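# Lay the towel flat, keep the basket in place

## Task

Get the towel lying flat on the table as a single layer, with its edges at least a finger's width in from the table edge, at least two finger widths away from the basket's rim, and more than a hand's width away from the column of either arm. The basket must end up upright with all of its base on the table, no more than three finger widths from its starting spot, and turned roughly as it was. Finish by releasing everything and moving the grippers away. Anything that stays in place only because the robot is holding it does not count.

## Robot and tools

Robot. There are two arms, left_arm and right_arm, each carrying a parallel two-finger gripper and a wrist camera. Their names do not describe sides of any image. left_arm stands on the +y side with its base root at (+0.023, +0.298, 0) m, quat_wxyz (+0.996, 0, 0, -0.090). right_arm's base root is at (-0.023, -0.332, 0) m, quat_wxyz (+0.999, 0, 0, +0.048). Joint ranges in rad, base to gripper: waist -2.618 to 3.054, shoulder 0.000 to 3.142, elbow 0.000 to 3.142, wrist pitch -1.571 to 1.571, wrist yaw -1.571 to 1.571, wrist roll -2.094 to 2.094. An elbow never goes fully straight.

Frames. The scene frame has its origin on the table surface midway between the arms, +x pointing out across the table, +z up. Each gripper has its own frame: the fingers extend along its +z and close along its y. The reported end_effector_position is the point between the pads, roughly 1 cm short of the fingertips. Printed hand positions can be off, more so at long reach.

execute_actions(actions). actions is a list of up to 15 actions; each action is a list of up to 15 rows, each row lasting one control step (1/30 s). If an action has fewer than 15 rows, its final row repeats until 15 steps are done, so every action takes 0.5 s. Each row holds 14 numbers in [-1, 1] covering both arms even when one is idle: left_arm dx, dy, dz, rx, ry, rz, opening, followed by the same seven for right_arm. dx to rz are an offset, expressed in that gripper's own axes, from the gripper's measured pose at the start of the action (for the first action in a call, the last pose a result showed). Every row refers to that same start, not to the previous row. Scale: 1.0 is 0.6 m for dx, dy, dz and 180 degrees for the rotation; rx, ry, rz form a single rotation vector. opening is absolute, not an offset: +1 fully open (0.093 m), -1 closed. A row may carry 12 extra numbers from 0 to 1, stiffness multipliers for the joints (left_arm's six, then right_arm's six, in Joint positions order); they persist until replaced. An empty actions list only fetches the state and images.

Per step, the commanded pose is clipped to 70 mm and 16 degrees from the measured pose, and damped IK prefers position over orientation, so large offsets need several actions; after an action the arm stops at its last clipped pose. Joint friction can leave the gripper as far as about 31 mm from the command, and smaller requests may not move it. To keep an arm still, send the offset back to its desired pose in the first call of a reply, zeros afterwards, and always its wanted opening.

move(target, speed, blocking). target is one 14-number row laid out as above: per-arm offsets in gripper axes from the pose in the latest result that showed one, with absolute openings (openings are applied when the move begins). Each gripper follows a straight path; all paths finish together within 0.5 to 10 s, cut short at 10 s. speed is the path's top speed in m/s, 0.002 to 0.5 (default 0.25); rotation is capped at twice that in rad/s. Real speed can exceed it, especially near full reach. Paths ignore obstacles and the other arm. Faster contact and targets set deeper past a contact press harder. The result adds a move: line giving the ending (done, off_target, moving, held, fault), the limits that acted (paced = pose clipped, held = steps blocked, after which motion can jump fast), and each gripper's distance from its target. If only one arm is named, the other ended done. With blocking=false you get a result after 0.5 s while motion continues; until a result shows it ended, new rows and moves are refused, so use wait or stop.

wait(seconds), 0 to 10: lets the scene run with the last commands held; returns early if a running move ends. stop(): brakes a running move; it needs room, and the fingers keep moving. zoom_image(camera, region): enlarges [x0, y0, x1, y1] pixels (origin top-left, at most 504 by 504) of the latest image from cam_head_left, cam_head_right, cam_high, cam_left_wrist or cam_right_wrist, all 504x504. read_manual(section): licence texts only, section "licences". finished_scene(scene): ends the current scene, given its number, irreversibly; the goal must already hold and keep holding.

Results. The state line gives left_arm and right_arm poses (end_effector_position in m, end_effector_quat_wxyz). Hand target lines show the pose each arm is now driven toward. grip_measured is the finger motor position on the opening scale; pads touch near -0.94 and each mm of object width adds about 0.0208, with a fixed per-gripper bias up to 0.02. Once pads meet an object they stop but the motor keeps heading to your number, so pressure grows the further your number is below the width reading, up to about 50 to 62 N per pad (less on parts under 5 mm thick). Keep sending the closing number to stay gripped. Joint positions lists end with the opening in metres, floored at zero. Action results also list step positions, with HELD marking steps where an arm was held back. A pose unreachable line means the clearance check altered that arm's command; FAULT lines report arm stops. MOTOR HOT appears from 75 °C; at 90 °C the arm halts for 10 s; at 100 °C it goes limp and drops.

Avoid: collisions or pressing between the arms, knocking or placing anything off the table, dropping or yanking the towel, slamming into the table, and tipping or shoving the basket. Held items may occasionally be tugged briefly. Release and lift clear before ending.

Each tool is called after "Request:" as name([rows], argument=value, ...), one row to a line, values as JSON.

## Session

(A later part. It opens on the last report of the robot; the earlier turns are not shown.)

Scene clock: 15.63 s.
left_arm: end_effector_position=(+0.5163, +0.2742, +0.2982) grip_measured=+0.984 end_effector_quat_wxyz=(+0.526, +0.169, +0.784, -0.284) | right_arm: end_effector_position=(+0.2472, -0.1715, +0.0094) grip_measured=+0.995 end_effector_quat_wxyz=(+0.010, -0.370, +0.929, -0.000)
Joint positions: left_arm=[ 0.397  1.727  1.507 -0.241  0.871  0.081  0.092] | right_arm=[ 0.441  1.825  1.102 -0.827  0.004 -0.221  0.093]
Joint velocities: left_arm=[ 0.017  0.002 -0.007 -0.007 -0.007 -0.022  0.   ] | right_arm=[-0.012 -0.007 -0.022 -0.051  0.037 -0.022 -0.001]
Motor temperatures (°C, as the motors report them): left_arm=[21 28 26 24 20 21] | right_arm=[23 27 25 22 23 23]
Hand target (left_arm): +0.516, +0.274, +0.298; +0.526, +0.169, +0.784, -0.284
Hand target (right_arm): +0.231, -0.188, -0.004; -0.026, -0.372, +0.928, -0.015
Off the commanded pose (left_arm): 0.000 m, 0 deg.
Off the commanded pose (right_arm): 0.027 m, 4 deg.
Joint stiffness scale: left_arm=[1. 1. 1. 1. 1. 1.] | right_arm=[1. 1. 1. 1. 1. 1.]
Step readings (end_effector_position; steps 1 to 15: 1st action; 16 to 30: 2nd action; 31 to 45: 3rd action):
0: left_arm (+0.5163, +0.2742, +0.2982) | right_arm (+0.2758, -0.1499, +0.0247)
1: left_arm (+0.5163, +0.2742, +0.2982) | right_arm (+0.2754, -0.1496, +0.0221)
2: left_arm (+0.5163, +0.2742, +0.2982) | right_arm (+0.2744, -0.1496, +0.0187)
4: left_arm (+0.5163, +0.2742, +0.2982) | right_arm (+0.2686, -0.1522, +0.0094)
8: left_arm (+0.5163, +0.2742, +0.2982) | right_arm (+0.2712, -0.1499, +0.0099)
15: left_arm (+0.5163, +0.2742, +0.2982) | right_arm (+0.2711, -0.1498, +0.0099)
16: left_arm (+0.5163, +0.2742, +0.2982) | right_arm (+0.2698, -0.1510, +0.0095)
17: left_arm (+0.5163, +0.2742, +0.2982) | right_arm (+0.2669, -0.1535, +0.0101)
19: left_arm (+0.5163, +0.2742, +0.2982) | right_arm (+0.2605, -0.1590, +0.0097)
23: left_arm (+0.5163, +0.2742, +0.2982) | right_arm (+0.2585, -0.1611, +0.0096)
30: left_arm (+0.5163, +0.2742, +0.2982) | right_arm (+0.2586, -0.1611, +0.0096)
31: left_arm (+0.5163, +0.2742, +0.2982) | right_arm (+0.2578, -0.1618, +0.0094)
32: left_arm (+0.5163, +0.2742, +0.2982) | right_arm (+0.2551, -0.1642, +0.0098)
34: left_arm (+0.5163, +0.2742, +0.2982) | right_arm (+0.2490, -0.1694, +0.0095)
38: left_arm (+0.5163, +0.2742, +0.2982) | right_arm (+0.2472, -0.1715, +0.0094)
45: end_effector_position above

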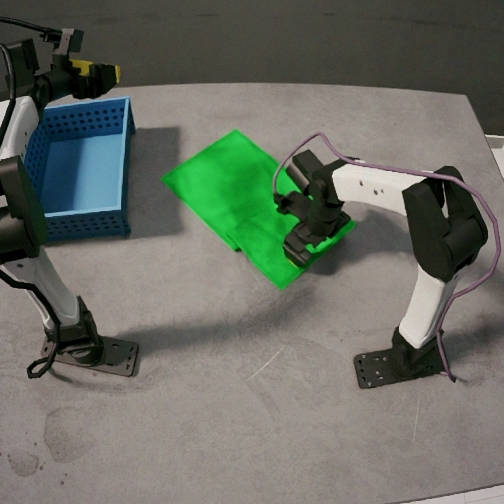

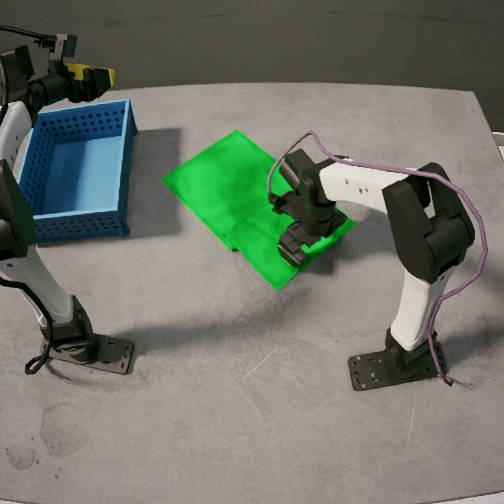

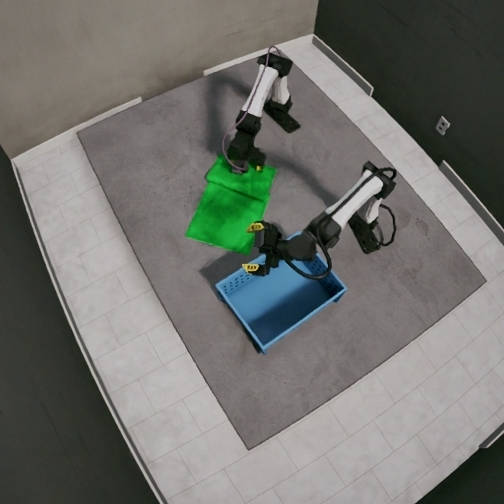

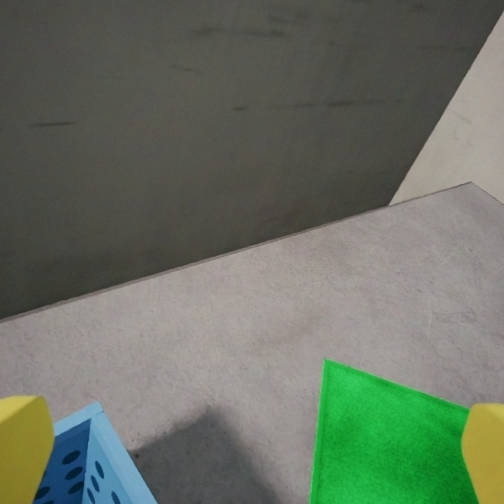

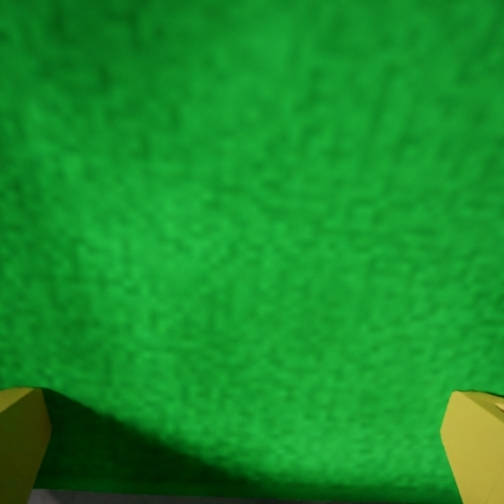

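Request:
move(target=[0.418,-0.166,0.315,-0.212,0.175,-0.05,0.2,0,0,0.01,0,0,0,1])

Request:
execute_actions([
  [[0.03,0,0.04,0,0,0,0.2,0.02,0,0.022,0,0.01,0,1]],
  [[0.017,0,0.02,0,0,0,0.2,0.065,0,0.022,0,0.025,0,1]],
  [[0.017,0,0.02,0,0,0,0.2,0.07,0,0.022,0,0.025,0,1]],
  [[0.017,0,0.02,0,0,0,0.2,0.07,0,0.022,0,0.025,0,1]],
  [[0.017,0,0.02,0,0,0,0.2,0.07,0,0.022,0,0.025,0,1]],
])

Request:
zoom_image(camera="cam_high", region=[160,110,320,270])

Scene clock: 19.20 s.
left_arm: end_effector_position=(+0.4953, +0.0723, +0.0351) grip_measured=+0.203 end_effector_quat_wxyz=(+0.301, +0.008, +0.953, +0.004) | right_arm: end_effector_position=(+0.2480, -0.1710, +0.0102) grip_measured=+0.995 end_effector_quat_wxyz=(+0.013, -0.370, +0.929, +0.000)
Joint positions: left_arm=[-0.361  2.161  1.528 -0.397 -0.303 -0.439  0.055] | right_arm=[ 0.441  1.822  1.102 -0.825  0.003 -0.221  0.093]
Joint velocities: left_arm=[-0.007 -0.032 -0.017 -0.022  0.007 -0.007  0.   ] | right_arm=[ 0.012  0.012 -0.007  0.037 -0.022  0.007  0.001]
Motor temperatures (°C, as the motors report them): left_arm=[21 29 27 24 20 21] | right_arm=[23 28 26 22 23 23]
Hand target (left_arm): +0.499, +0.072, +0.040; +0.307, +0.001, +0.952, +0.006
Hand target (right_arm): +0.247, -0.171, +0.004; +0.010, -0.370, +0.929, -0.000
Off the commanded pose (left_arm): 0.007 m, 1 deg.
Off the commanded pose (right_arm): 0.007 m, 0 deg.
Joint stiffness scale: left_arm=[1. 1. 1. 1. 1. 1.] | right_arm=[1. 1. 1. 1. 1. 1.]
move: done

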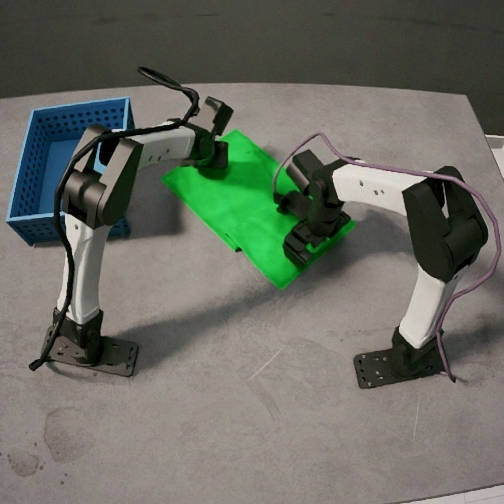

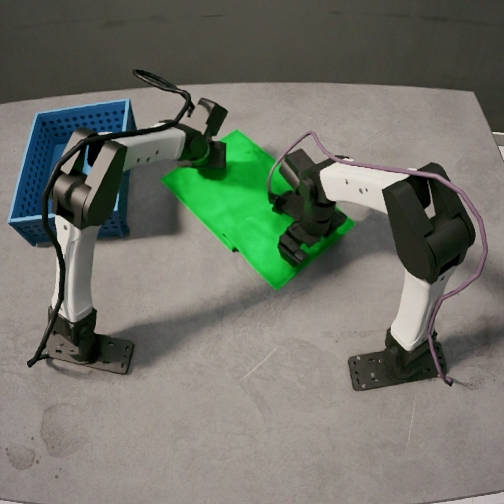

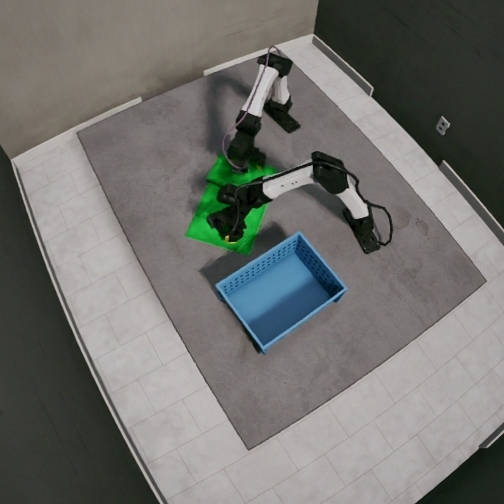

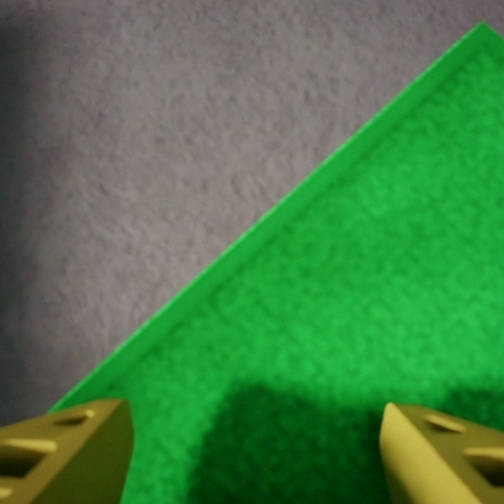

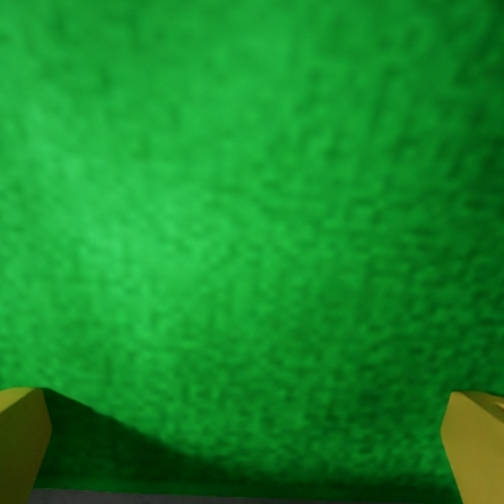

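Scene clock: 21.70 s.
left_arm: end_effector_position=(+0.5167, +0.0603, +0.0203) grip_measured=+0.203 end_effector_quat_wxyz=(+0.357, -0.003, +0.934, -0.027) | right_arm: end_effector_position=(+0.2055, -0.2140, +0.0087) grip_measured=+0.995 end_effector_quat_wxyz=(+0.025, -0.362, +0.932, +0.005)
Joint positions: left_arm=[-0.361  2.212  1.467 -0.151 -0.307 -0.44   0.055] | right_arm=[ 0.377  1.597  0.831 -0.754 -0.004 -0.268  0.093]
Joint velocities: left_arm=[ 0.007  0.002  0.012  0.037  0.022 -0.007 -0.001] | right_arm=[0.002 0.007 0.002 0.051 0.051 0.095 0.001]
Motor temperatures (°C, as the motors report them): left_arm=[21 29 27 24 20 21] | right_arm=[23 28 26 21 23 23]
Hand target (left_arm): +0.511, +0.063, +0.004; +0.345, -0.001, +0.938, -0.020
Hand target (right_arm): +0.185, -0.231, -0.005; -0.018, -0.365, +0.931, -0.011
Off the commanded pose (left_arm): 0.017 m, 2 deg.
Off the commanded pose (right_arm): 0.031 m, 5 deg.
Joint stiffness scale: left_arm=[1. 1. 1. 1. 1. 1.] | right_arm=[1. 1. 1. 1. 1. 1.]
Step readings (end_effector_position; steps 1 to 15: 1st action; 16 to 30: 2nd action; 31 to 45: 3rd action; 46 to 60: 4th action; 61 to 75: 5th action):
0: left_arm (+0.4953, +0.0723, +0.0351) | right_arm (+0.2480, -0.1710, +0.0102)
1: left_arm (+0.4958, +0.0720, +0.0336) | right_arm (+0.2477, -0.1712, +0.0097)
2: left_arm (+0.4962, +0.0718, +0.0314) | right_arm (+0.2476, -0.1712, +0.0094)
4: left_arm (+0.4948, +0.0726, +0.0226) | right_arm (+0.2476, -0.1712, +0.0094)
8: left_arm (+0.4980, +0.0712, +0.0190) | right_arm (+0.2476, -0.1712, +0.0094)
15: left_arm (+0.4988, +0.0707, +0.0189) | right_arm (+0.2476, -0.1712, +0.0094)
16: left_arm (+0.4993, +0.0704, +0.0189) | right_arm (+0.2464, -0.1723, +0.0091)
17: left_arm (+0.4998, +0.0701, +0.0188) | right_arm (+0.2439, -0.1745, +0.0096)
19: left_arm (+0.5005, +0.0697, +0.0188) | right_arm (+0.2384, -0.1795, +0.0093)
23: left_arm (+0.5014, +0.0692, +0.0191) | right_arm (+0.2368, -0.1813, +0.0093)
30: left_arm (+0.5018, +0.0689, +0.0193) | right_arm (+0.2368, -0.1813, +0.0093)
31: left_arm (+0.5021, +0.0687, +0.0190) | right_arm (+0.2361, -0.1821, +0.0090)
32: left_arm (+0.5027, +0.0683, +0.0187) | right_arm (+0.2334, -0.1847, +0.0094)
34: left_arm (+0.5041, +0.0676, +0.0191) | right_arm (+0.2272, -0.1905, +0.0091)
38: left_arm (+0.5054, +0.0668, +0.0190) | right_arm (+0.2253, -0.1928, +0.0091)
45: left_arm (+0.5062, +0.0663, +0.0193) | right_arm (+0.2253, -0.1928, +0.0091)
46: left_arm (+0.5068, +0.0660, +0.0196) | right_arm (+0.2246, -0.1936, +0.0088)
47: left_arm (+0.5075, +0.0655, +0.0196) | right_arm (+0.2222, -0.1959, +0.0092)
49: left_arm (+0.5089, +0.0648, +0.0191) | right_arm (+0.2166, -0.2015, +0.0090)
53: left_arm (+0.5106, +0.0638, +0.0197) | right_arm (+0.2149, -0.2037, +0.0089)
60: left_arm (+0.5113, +0.0634, +0.0198) | right_arm (+0.2149, -0.2037, +0.0089)
61: left_arm (+0.5119, +0.0630, +0.0198) | right_arm (+0.2143, -0.2043, +0.0087)
62: left_arm (+0.5130, +0.0624, +0.0197) | right_arm (+0.2121, -0.2066, +0.0090)
64: left_arm (+0.5146, +0.0616, +0.0196) | right_arm (+0.2071, -0.2119, +0.0087)
68: left_arm (+0.5161, +0.0607, +0.0202) | right_arm (+0.2055, -0.2140, +0.0087)
75: end_effector_position above

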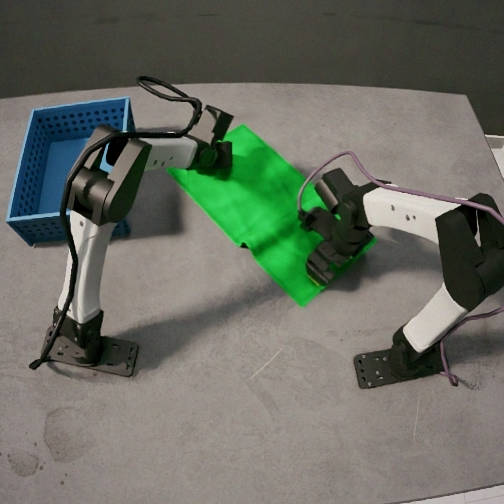

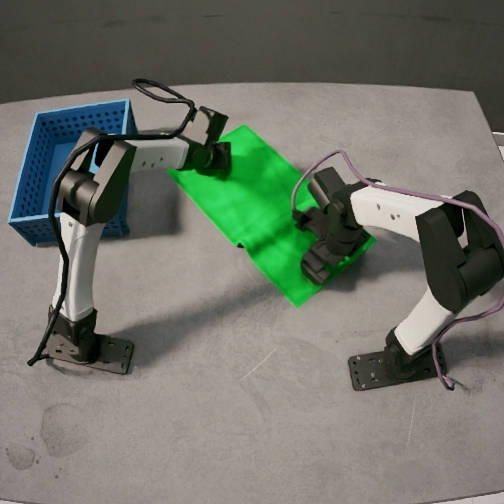

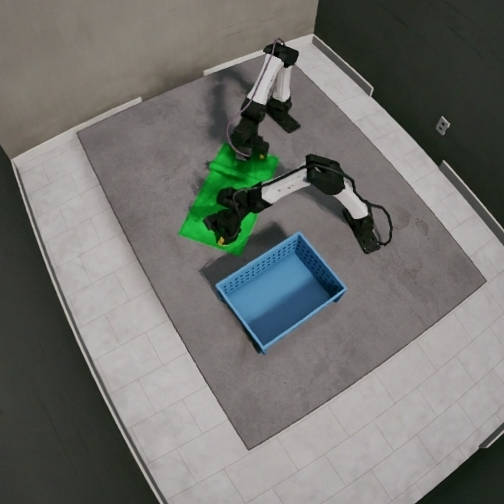

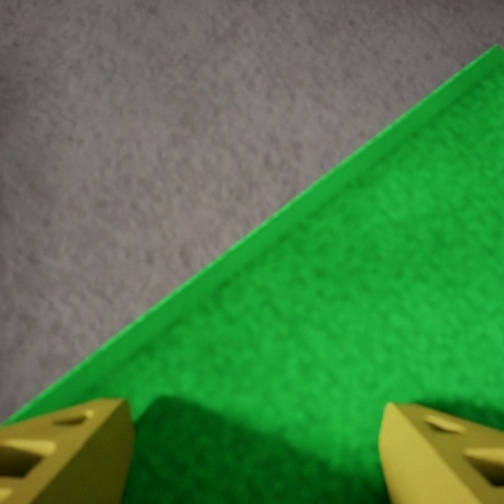

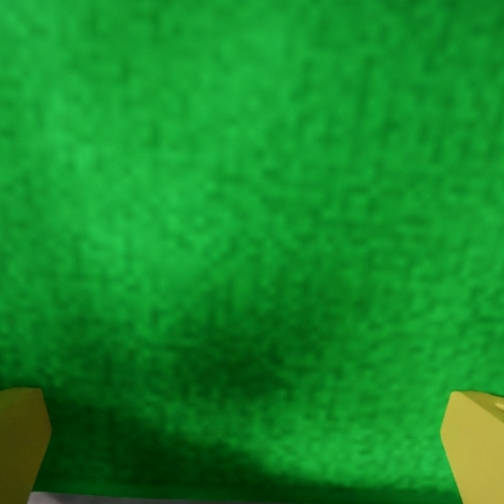

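Region (160, 110, 320, 270) of cam_high's 504x504 image, scaled by 3.150, with more detail than that image has.

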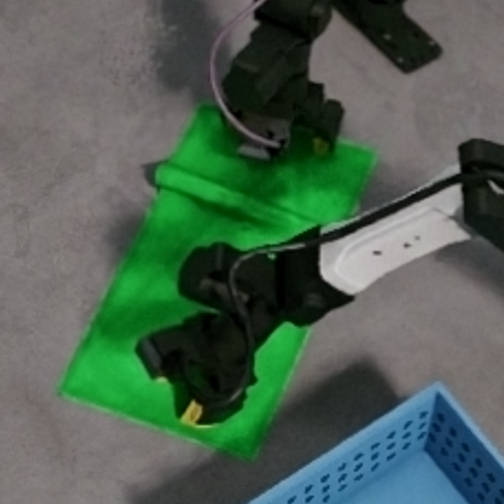

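Request:
execute_actions([
  [[0.017,0.01,0.012,0,0.01,0,0.2,0.075,0,0.02,0,0.025,0.01,1]],
  [[0.017,0.01,0.012,0,0.01,0,0.2,0.075,0,0.02,0,0.025,0.01,1]],
  [[0.01,0,0.008,0,0,0,0.2,0.065,0,0.02,0,0.025,0.01,1]],
])

Request:
zoom_image(camera="cam_high", region=[160,110,320,270])

Scene clock: 23.67 s.
left_arm: end_effector_position=(+0.5179, +0.0591, +0.0214) grip_measured=+0.203 end_effector_quat_wxyz=(+0.360, -0.004, +0.933, -0.030) | right_arm: end_effector_position=(+0.1825, -0.2420, +0.0083) grip_measured=+0.995 end_effector_quat_wxyz=(+0.053, -0.325, +0.944, +0.015)
Joint positions: left_arm=[-0.361  2.212  1.467 -0.142 -0.304 -0.44   0.055] | right_arm=[ 0.298  1.416  0.657 -0.703 -0.023 -0.268  0.093]
Joint velocities: left_arm=[ 0.017  0.002 -0.017 -0.066  0.007 -0.007 -0.   ] | right_arm=[ 0.022 -0.007 -0.027 -0.022 -0.007  0.037  0.001]
Motor temperatures (°C, as the motors report them): left_arm=[21 30 27 24 20 21] | right_arm=[23 28 25 21 23 23]
Hand target (left_arm): +0.515, +0.059, +0.013; +0.356, -0.003, +0.934, -0.028
Hand target (right_arm): +0.158, -0.259, -0.006; +0.006, -0.321, +0.947, -0.001
Off the commanded pose (left_arm): 0.009 m, 0 deg.
Off the commanded pose (right_arm): 0.034 m, 6 deg.
Joint stiffness scale: left_arm=[1. 1. 1. 1. 1. 1.] | right_arm=[1. 1. 1. 1. 1. 1.]
Step readings (end_effector_position; steps 1 to 15: 1st action; 16 to 30: 2nd action; 31 to 45: 3rd action):
0: left_arm (+0.5168, +0.0602, +0.0203) | right_arm (+0.2055, -0.2140, +0.0087)
1: left_arm (+0.5168, +0.0602, +0.0203) | right_arm (+0.2049, -0.2147, +0.0085)
2: left_arm (+0.5167, +0.0601, +0.0203) | right_arm (+0.2026, -0.2174, +0.0088)
4: left_arm (+0.5167, +0.0600, +0.0202) | right_arm (+0.1972, -0.2233, +0.0087)
8: left_arm (+0.5167, +0.0600, +0.0202) | right_arm (+0.1956, -0.2257, +0.0086)
15: left_arm (+0.5167, +0.0600, +0.0202) | right_arm (+0.1956, -0.2257, +0.0086)
16: left_arm (+0.5167, +0.0600, +0.0202) | right_arm (+0.1950, -0.2263, +0.0083)
17: left_arm (+0.5167, +0.0599, +0.0202) | right_arm (+0.1930, -0.2288, +0.0086)
19: left_arm (+0.5166, +0.0598, +0.0202) | right_arm (+0.1883, -0.2340, +0.0084)
23: left_arm (+0.5166, +0.0598, +0.0202) | right_arm (+0.1868, -0.2361, +0.0084)
30: left_arm (+0.5166, +0.0598, +0.0202) | right_arm (+0.1868, -0.2361, +0.0084)
31: left_arm (+0.5170, +0.0596, +0.0205) | right_arm (+0.1867, -0.2365, +0.0083)
32: left_arm (+0.5174, +0.0594, +0.0209) | right_arm (+0.1856, -0.2379, +0.0084)
34: left_arm (+0.5177, +0.0592, +0.0212) | right_arm (+0.1829, -0.2413, +0.0083)
38: left_arm (+0.5179, +0.0591, +0.0214) | right_arm (+0.1825, -0.2420, +0.0083)
45: end_effector_position above

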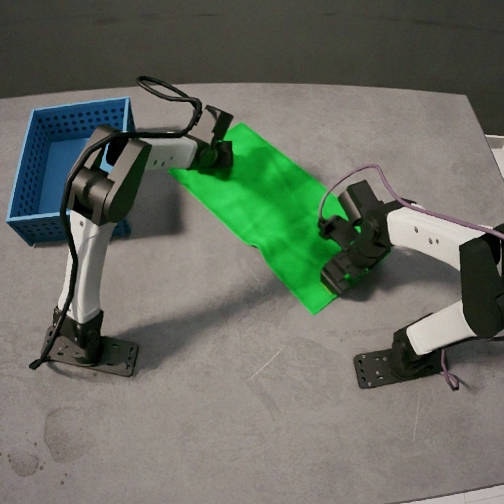

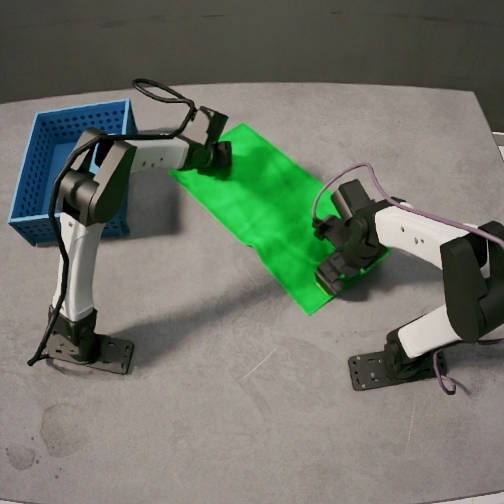

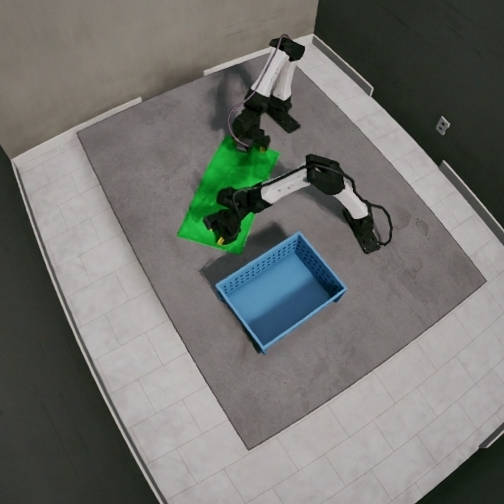

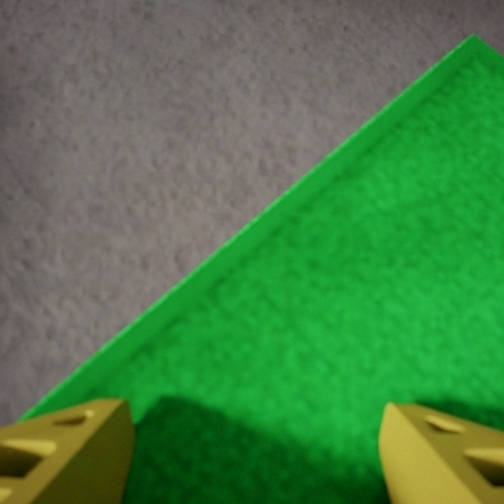

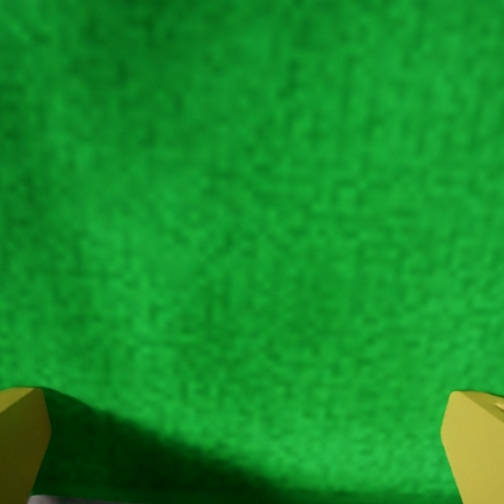

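Region (160, 110, 320, 270) of cam_high's 504x504 image, scaled by 3.150, with more detail than that image has.

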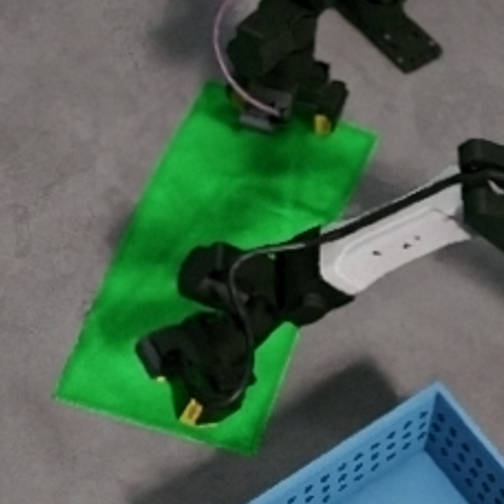

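Over-rotated; turn back while pulling, with the left nudging forward.

Request:
execute_actions([
  [[0.005,0.008,0.026,0,0,0,0.2,0.065,0,0.016,0,0.025,-0.045,1]],
  [[0.01,0,0.008,0,0,0,0.2,0.05,0,0.016,0,0.025,-0.02,1]],
  [[-0.03,0,-0.033,0,0,0,0.2,0,0,-0.05,0,0,0,1]],
])

Request:
move(target=[0.05,0.22,-0.55,0,0,0,0.2,0.18,-0.3,-0.25,0,0,0.2,1], speed=0.3)

Request:
zoom_image(camera="cam_head_left", region=[120,90,440,390])

Scene clock: 25.97 s.
left_arm: end_effector_position=(+0.5193, +0.0604, +0.0346) grip_measured=+0.203 end_effector_quat_wxyz=(+0.363, -0.003, +0.931, -0.031) | right_arm: end_effector_position=(+0.1748, -0.2489, +0.0339) grip_measured=+0.995 end_effector_quat_wxyz=(+0.072, -0.407, +0.910, +0.022)
Joint positions: left_arm=[-0.357  2.187  1.479 -0.169 -0.304 -0.434  0.055] | right_arm=[ 0.259  1.288  0.668 -0.81  -0.054 -0.482  0.093]
Joint velocities: left_arm=[-0.002 -0.012 -0.002 -0.037 -0.007 -0.022  0.001] | right_arm=[-0.007  0.007 -0.007 -0.022  0.022  0.022 -0.   ]
Motor temperatures (°C, as the motors report them): left_arm=[21 31 27 24 20 21] | right_arm=[23 28 26 21 23 23]
Hand target (left_arm): +0.524, +0.059, +0.048; +0.373, -0.005, +0.927, -0.036
Hand target (right_arm): +0.175, -0.251, +0.038; +0.072, -0.406, +0.911, +0.021
Off the commanded pose (left_arm): 0.014 m, 1 deg.
Off the commanded pose (right_arm): 0.005 m, 0 deg.
Joint stiffness scale: left_arm=[1. 1. 1. 1. 1. 1.] | right_arm=[1. 1. 1. 1. 1. 1.]
Step readings (end_effector_position; steps 1 to 15: 1st action; 16 to 30: 2nd action; 31 to 45: 3rd action):
0: left_arm (+0.5179, +0.0591, +0.0214) | right_arm (+0.1825, -0.2420, +0.0083)
1: left_arm (+0.5182, +0.0588, +0.0205) | right_arm (+0.1824, -0.2423, +0.0083)
2: left_arm (+0.5191, +0.0585, +0.0194) | right_arm (+0.1812, -0.2436, +0.0086)
4: left_arm (+0.5215, +0.0582, +0.0198) | right_arm (+0.1783, -0.2461, +0.0085)
8: left_arm (+0.5232, +0.0582, +0.0199) | right_arm (+0.1772, -0.2470, +0.0088)
15: left_arm (+0.5233, +0.0581, +0.0200) | right_arm (+0.1776, -0.2464, +0.0088)
16: left_arm (+0.5237, +0.0579, +0.0204) | right_arm (+0.1783, -0.2465, +0.0091)
17: left_arm (+0.5241, +0.0576, +0.0208) | right_arm (+0.1784, -0.2473, +0.0090)
19: left_arm (+0.5245, +0.0574, +0.0211) | right_arm (+0.1785, -0.2484, +0.0090)
23: left_arm (+0.5245, +0.0574, +0.0212) | right_arm (+0.1788, -0.2482, +0.0091)
30: left_arm (+0.5246, +0.0574, +0.0213) | right_arm (+0.1790, -0.2478, +0.0090)
31: left_arm (+0.5236, +0.0578, +0.0220) | right_arm (+0.1791, -0.2473, +0.0124)
32: left_arm (+0.5218, +0.0588, +0.0230) | right_arm (+0.1783, -0.2476, +0.0173)
34: left_arm (+0.5199, +0.0600, +0.0271) | right_arm (+0.1808, -0.2467, +0.0280)
38: left_arm (+0.5204, +0.0597, +0.0348) | right_arm (+0.1813, -0.2465, +0.0349)
45: end_effector_position above

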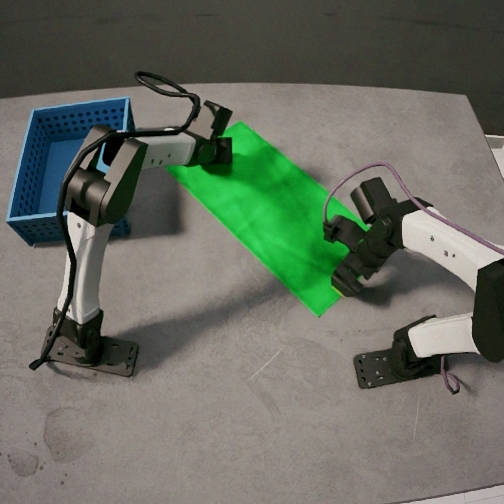

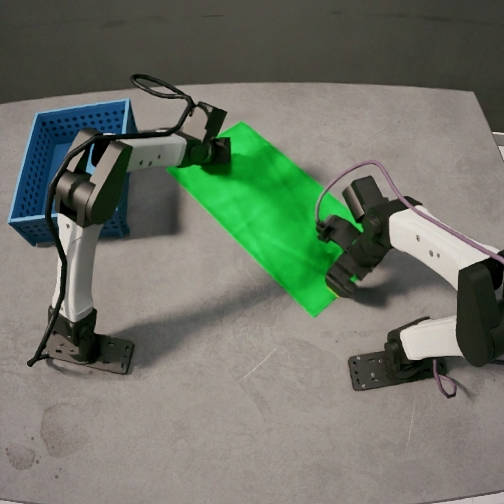

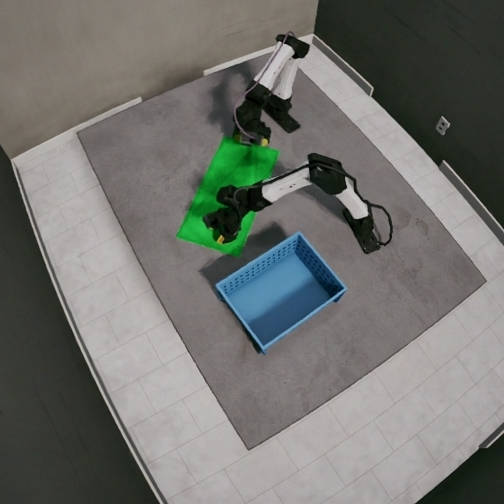

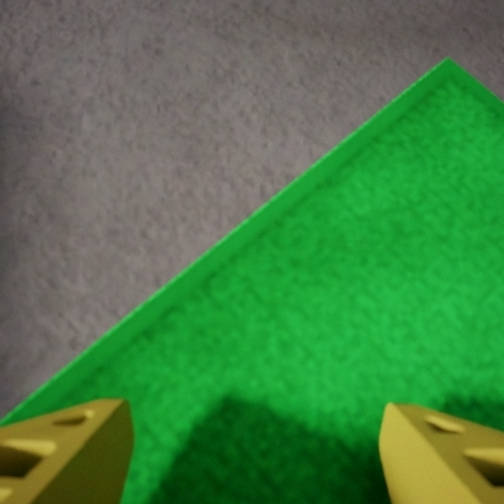

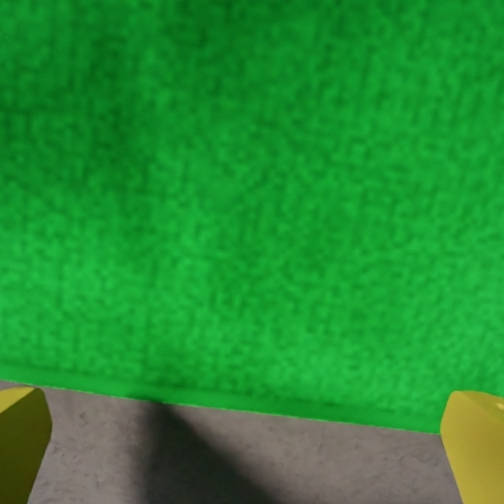

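Scene clock: 27.90 s.
left_arm: end_effector_position=(+0.2778, +0.2128, +0.2450) grip_measured=+0.203 end_effector_quat_wxyz=(+0.361, -0.004, +0.932, -0.029) | right_arm: end_effector_position=(+0.2214, -0.4585, +0.1660) grip_measured=+0.995 end_effector_quat_wxyz=(+0.063, -0.103, +0.991, +0.050)
Joint positions: left_arm=[-0.313  1.     1.126 -0.999 -0.277 -0.4    0.055] | right_arm=[-0.669  1.552  1.426 -1.409 -0.157 -0.778  0.093]
Joint velocities: left_arm=[-0.007  0.012 -0.012 -0.037  0.051  0.007 -0.   ] | right_arm=[-0.007 -0.002 -0.022 -0.037  0.037  0.051 -0.001]
Motor temperatures (°C, as the motors report them): left_arm=[21 31 27 25 20 21] | right_arm=[23 28 26 21 23 23]
Hand target (left_arm): +0.278, +0.214, +0.249; +0.363, -0.003, +0.931, -0.031
Hand target (right_arm): +0.222, -0.459, +0.167; +0.060, -0.105, +0.991, +0.056
Off the commanded pose (left_arm): 0.005 m, 0 deg.
Off the commanded pose (right_arm): 0.006 m, 1 deg.
Joint stiffness scale: left_arm=[1. 1. 1. 1. 1. 1.] | right_arm=[1. 1. 1. 1. 1. 1.]
move: done

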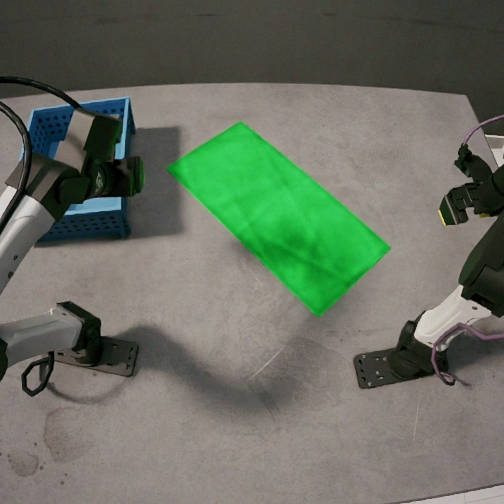

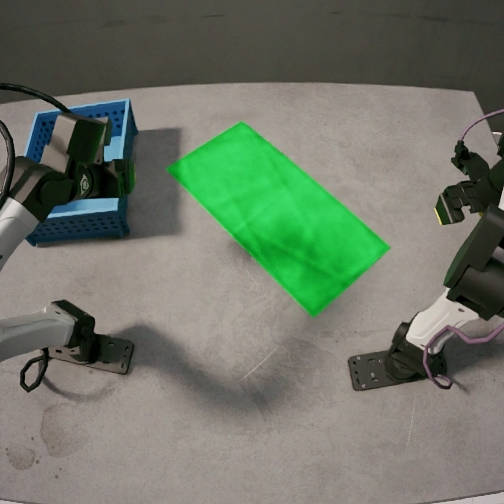

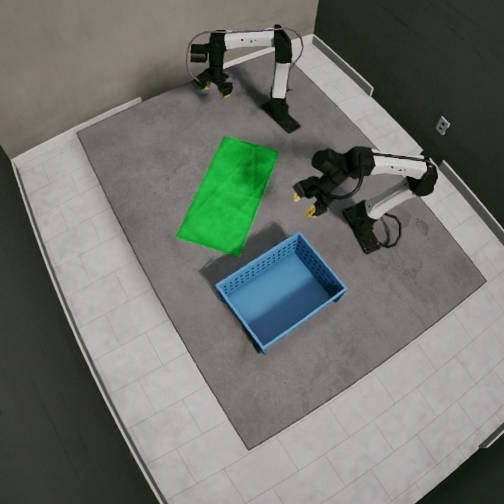

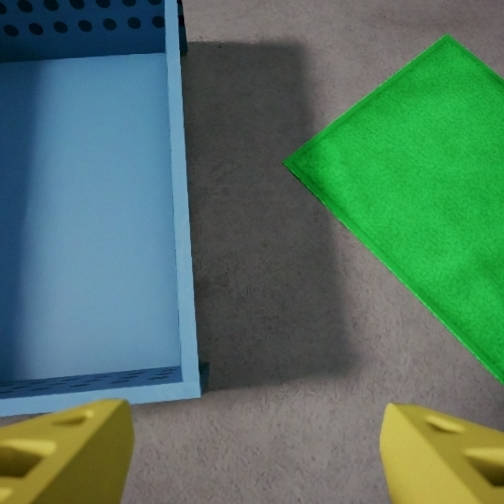

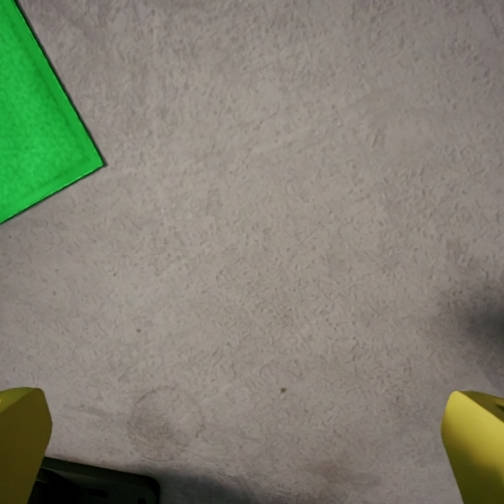

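Region (120, 90, 440, 390) of cam_head_left's 504x504 image, scaled by 1.575, with more detail than that image has; it fills the top 472 rows of this view, and the rest is white.

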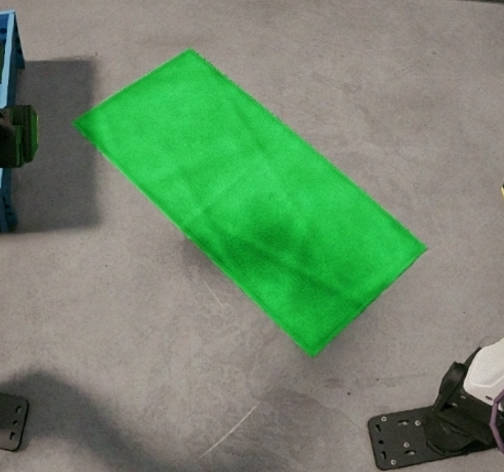

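Request:
finished_scene(scene=2)

The scene is finished: the task was done.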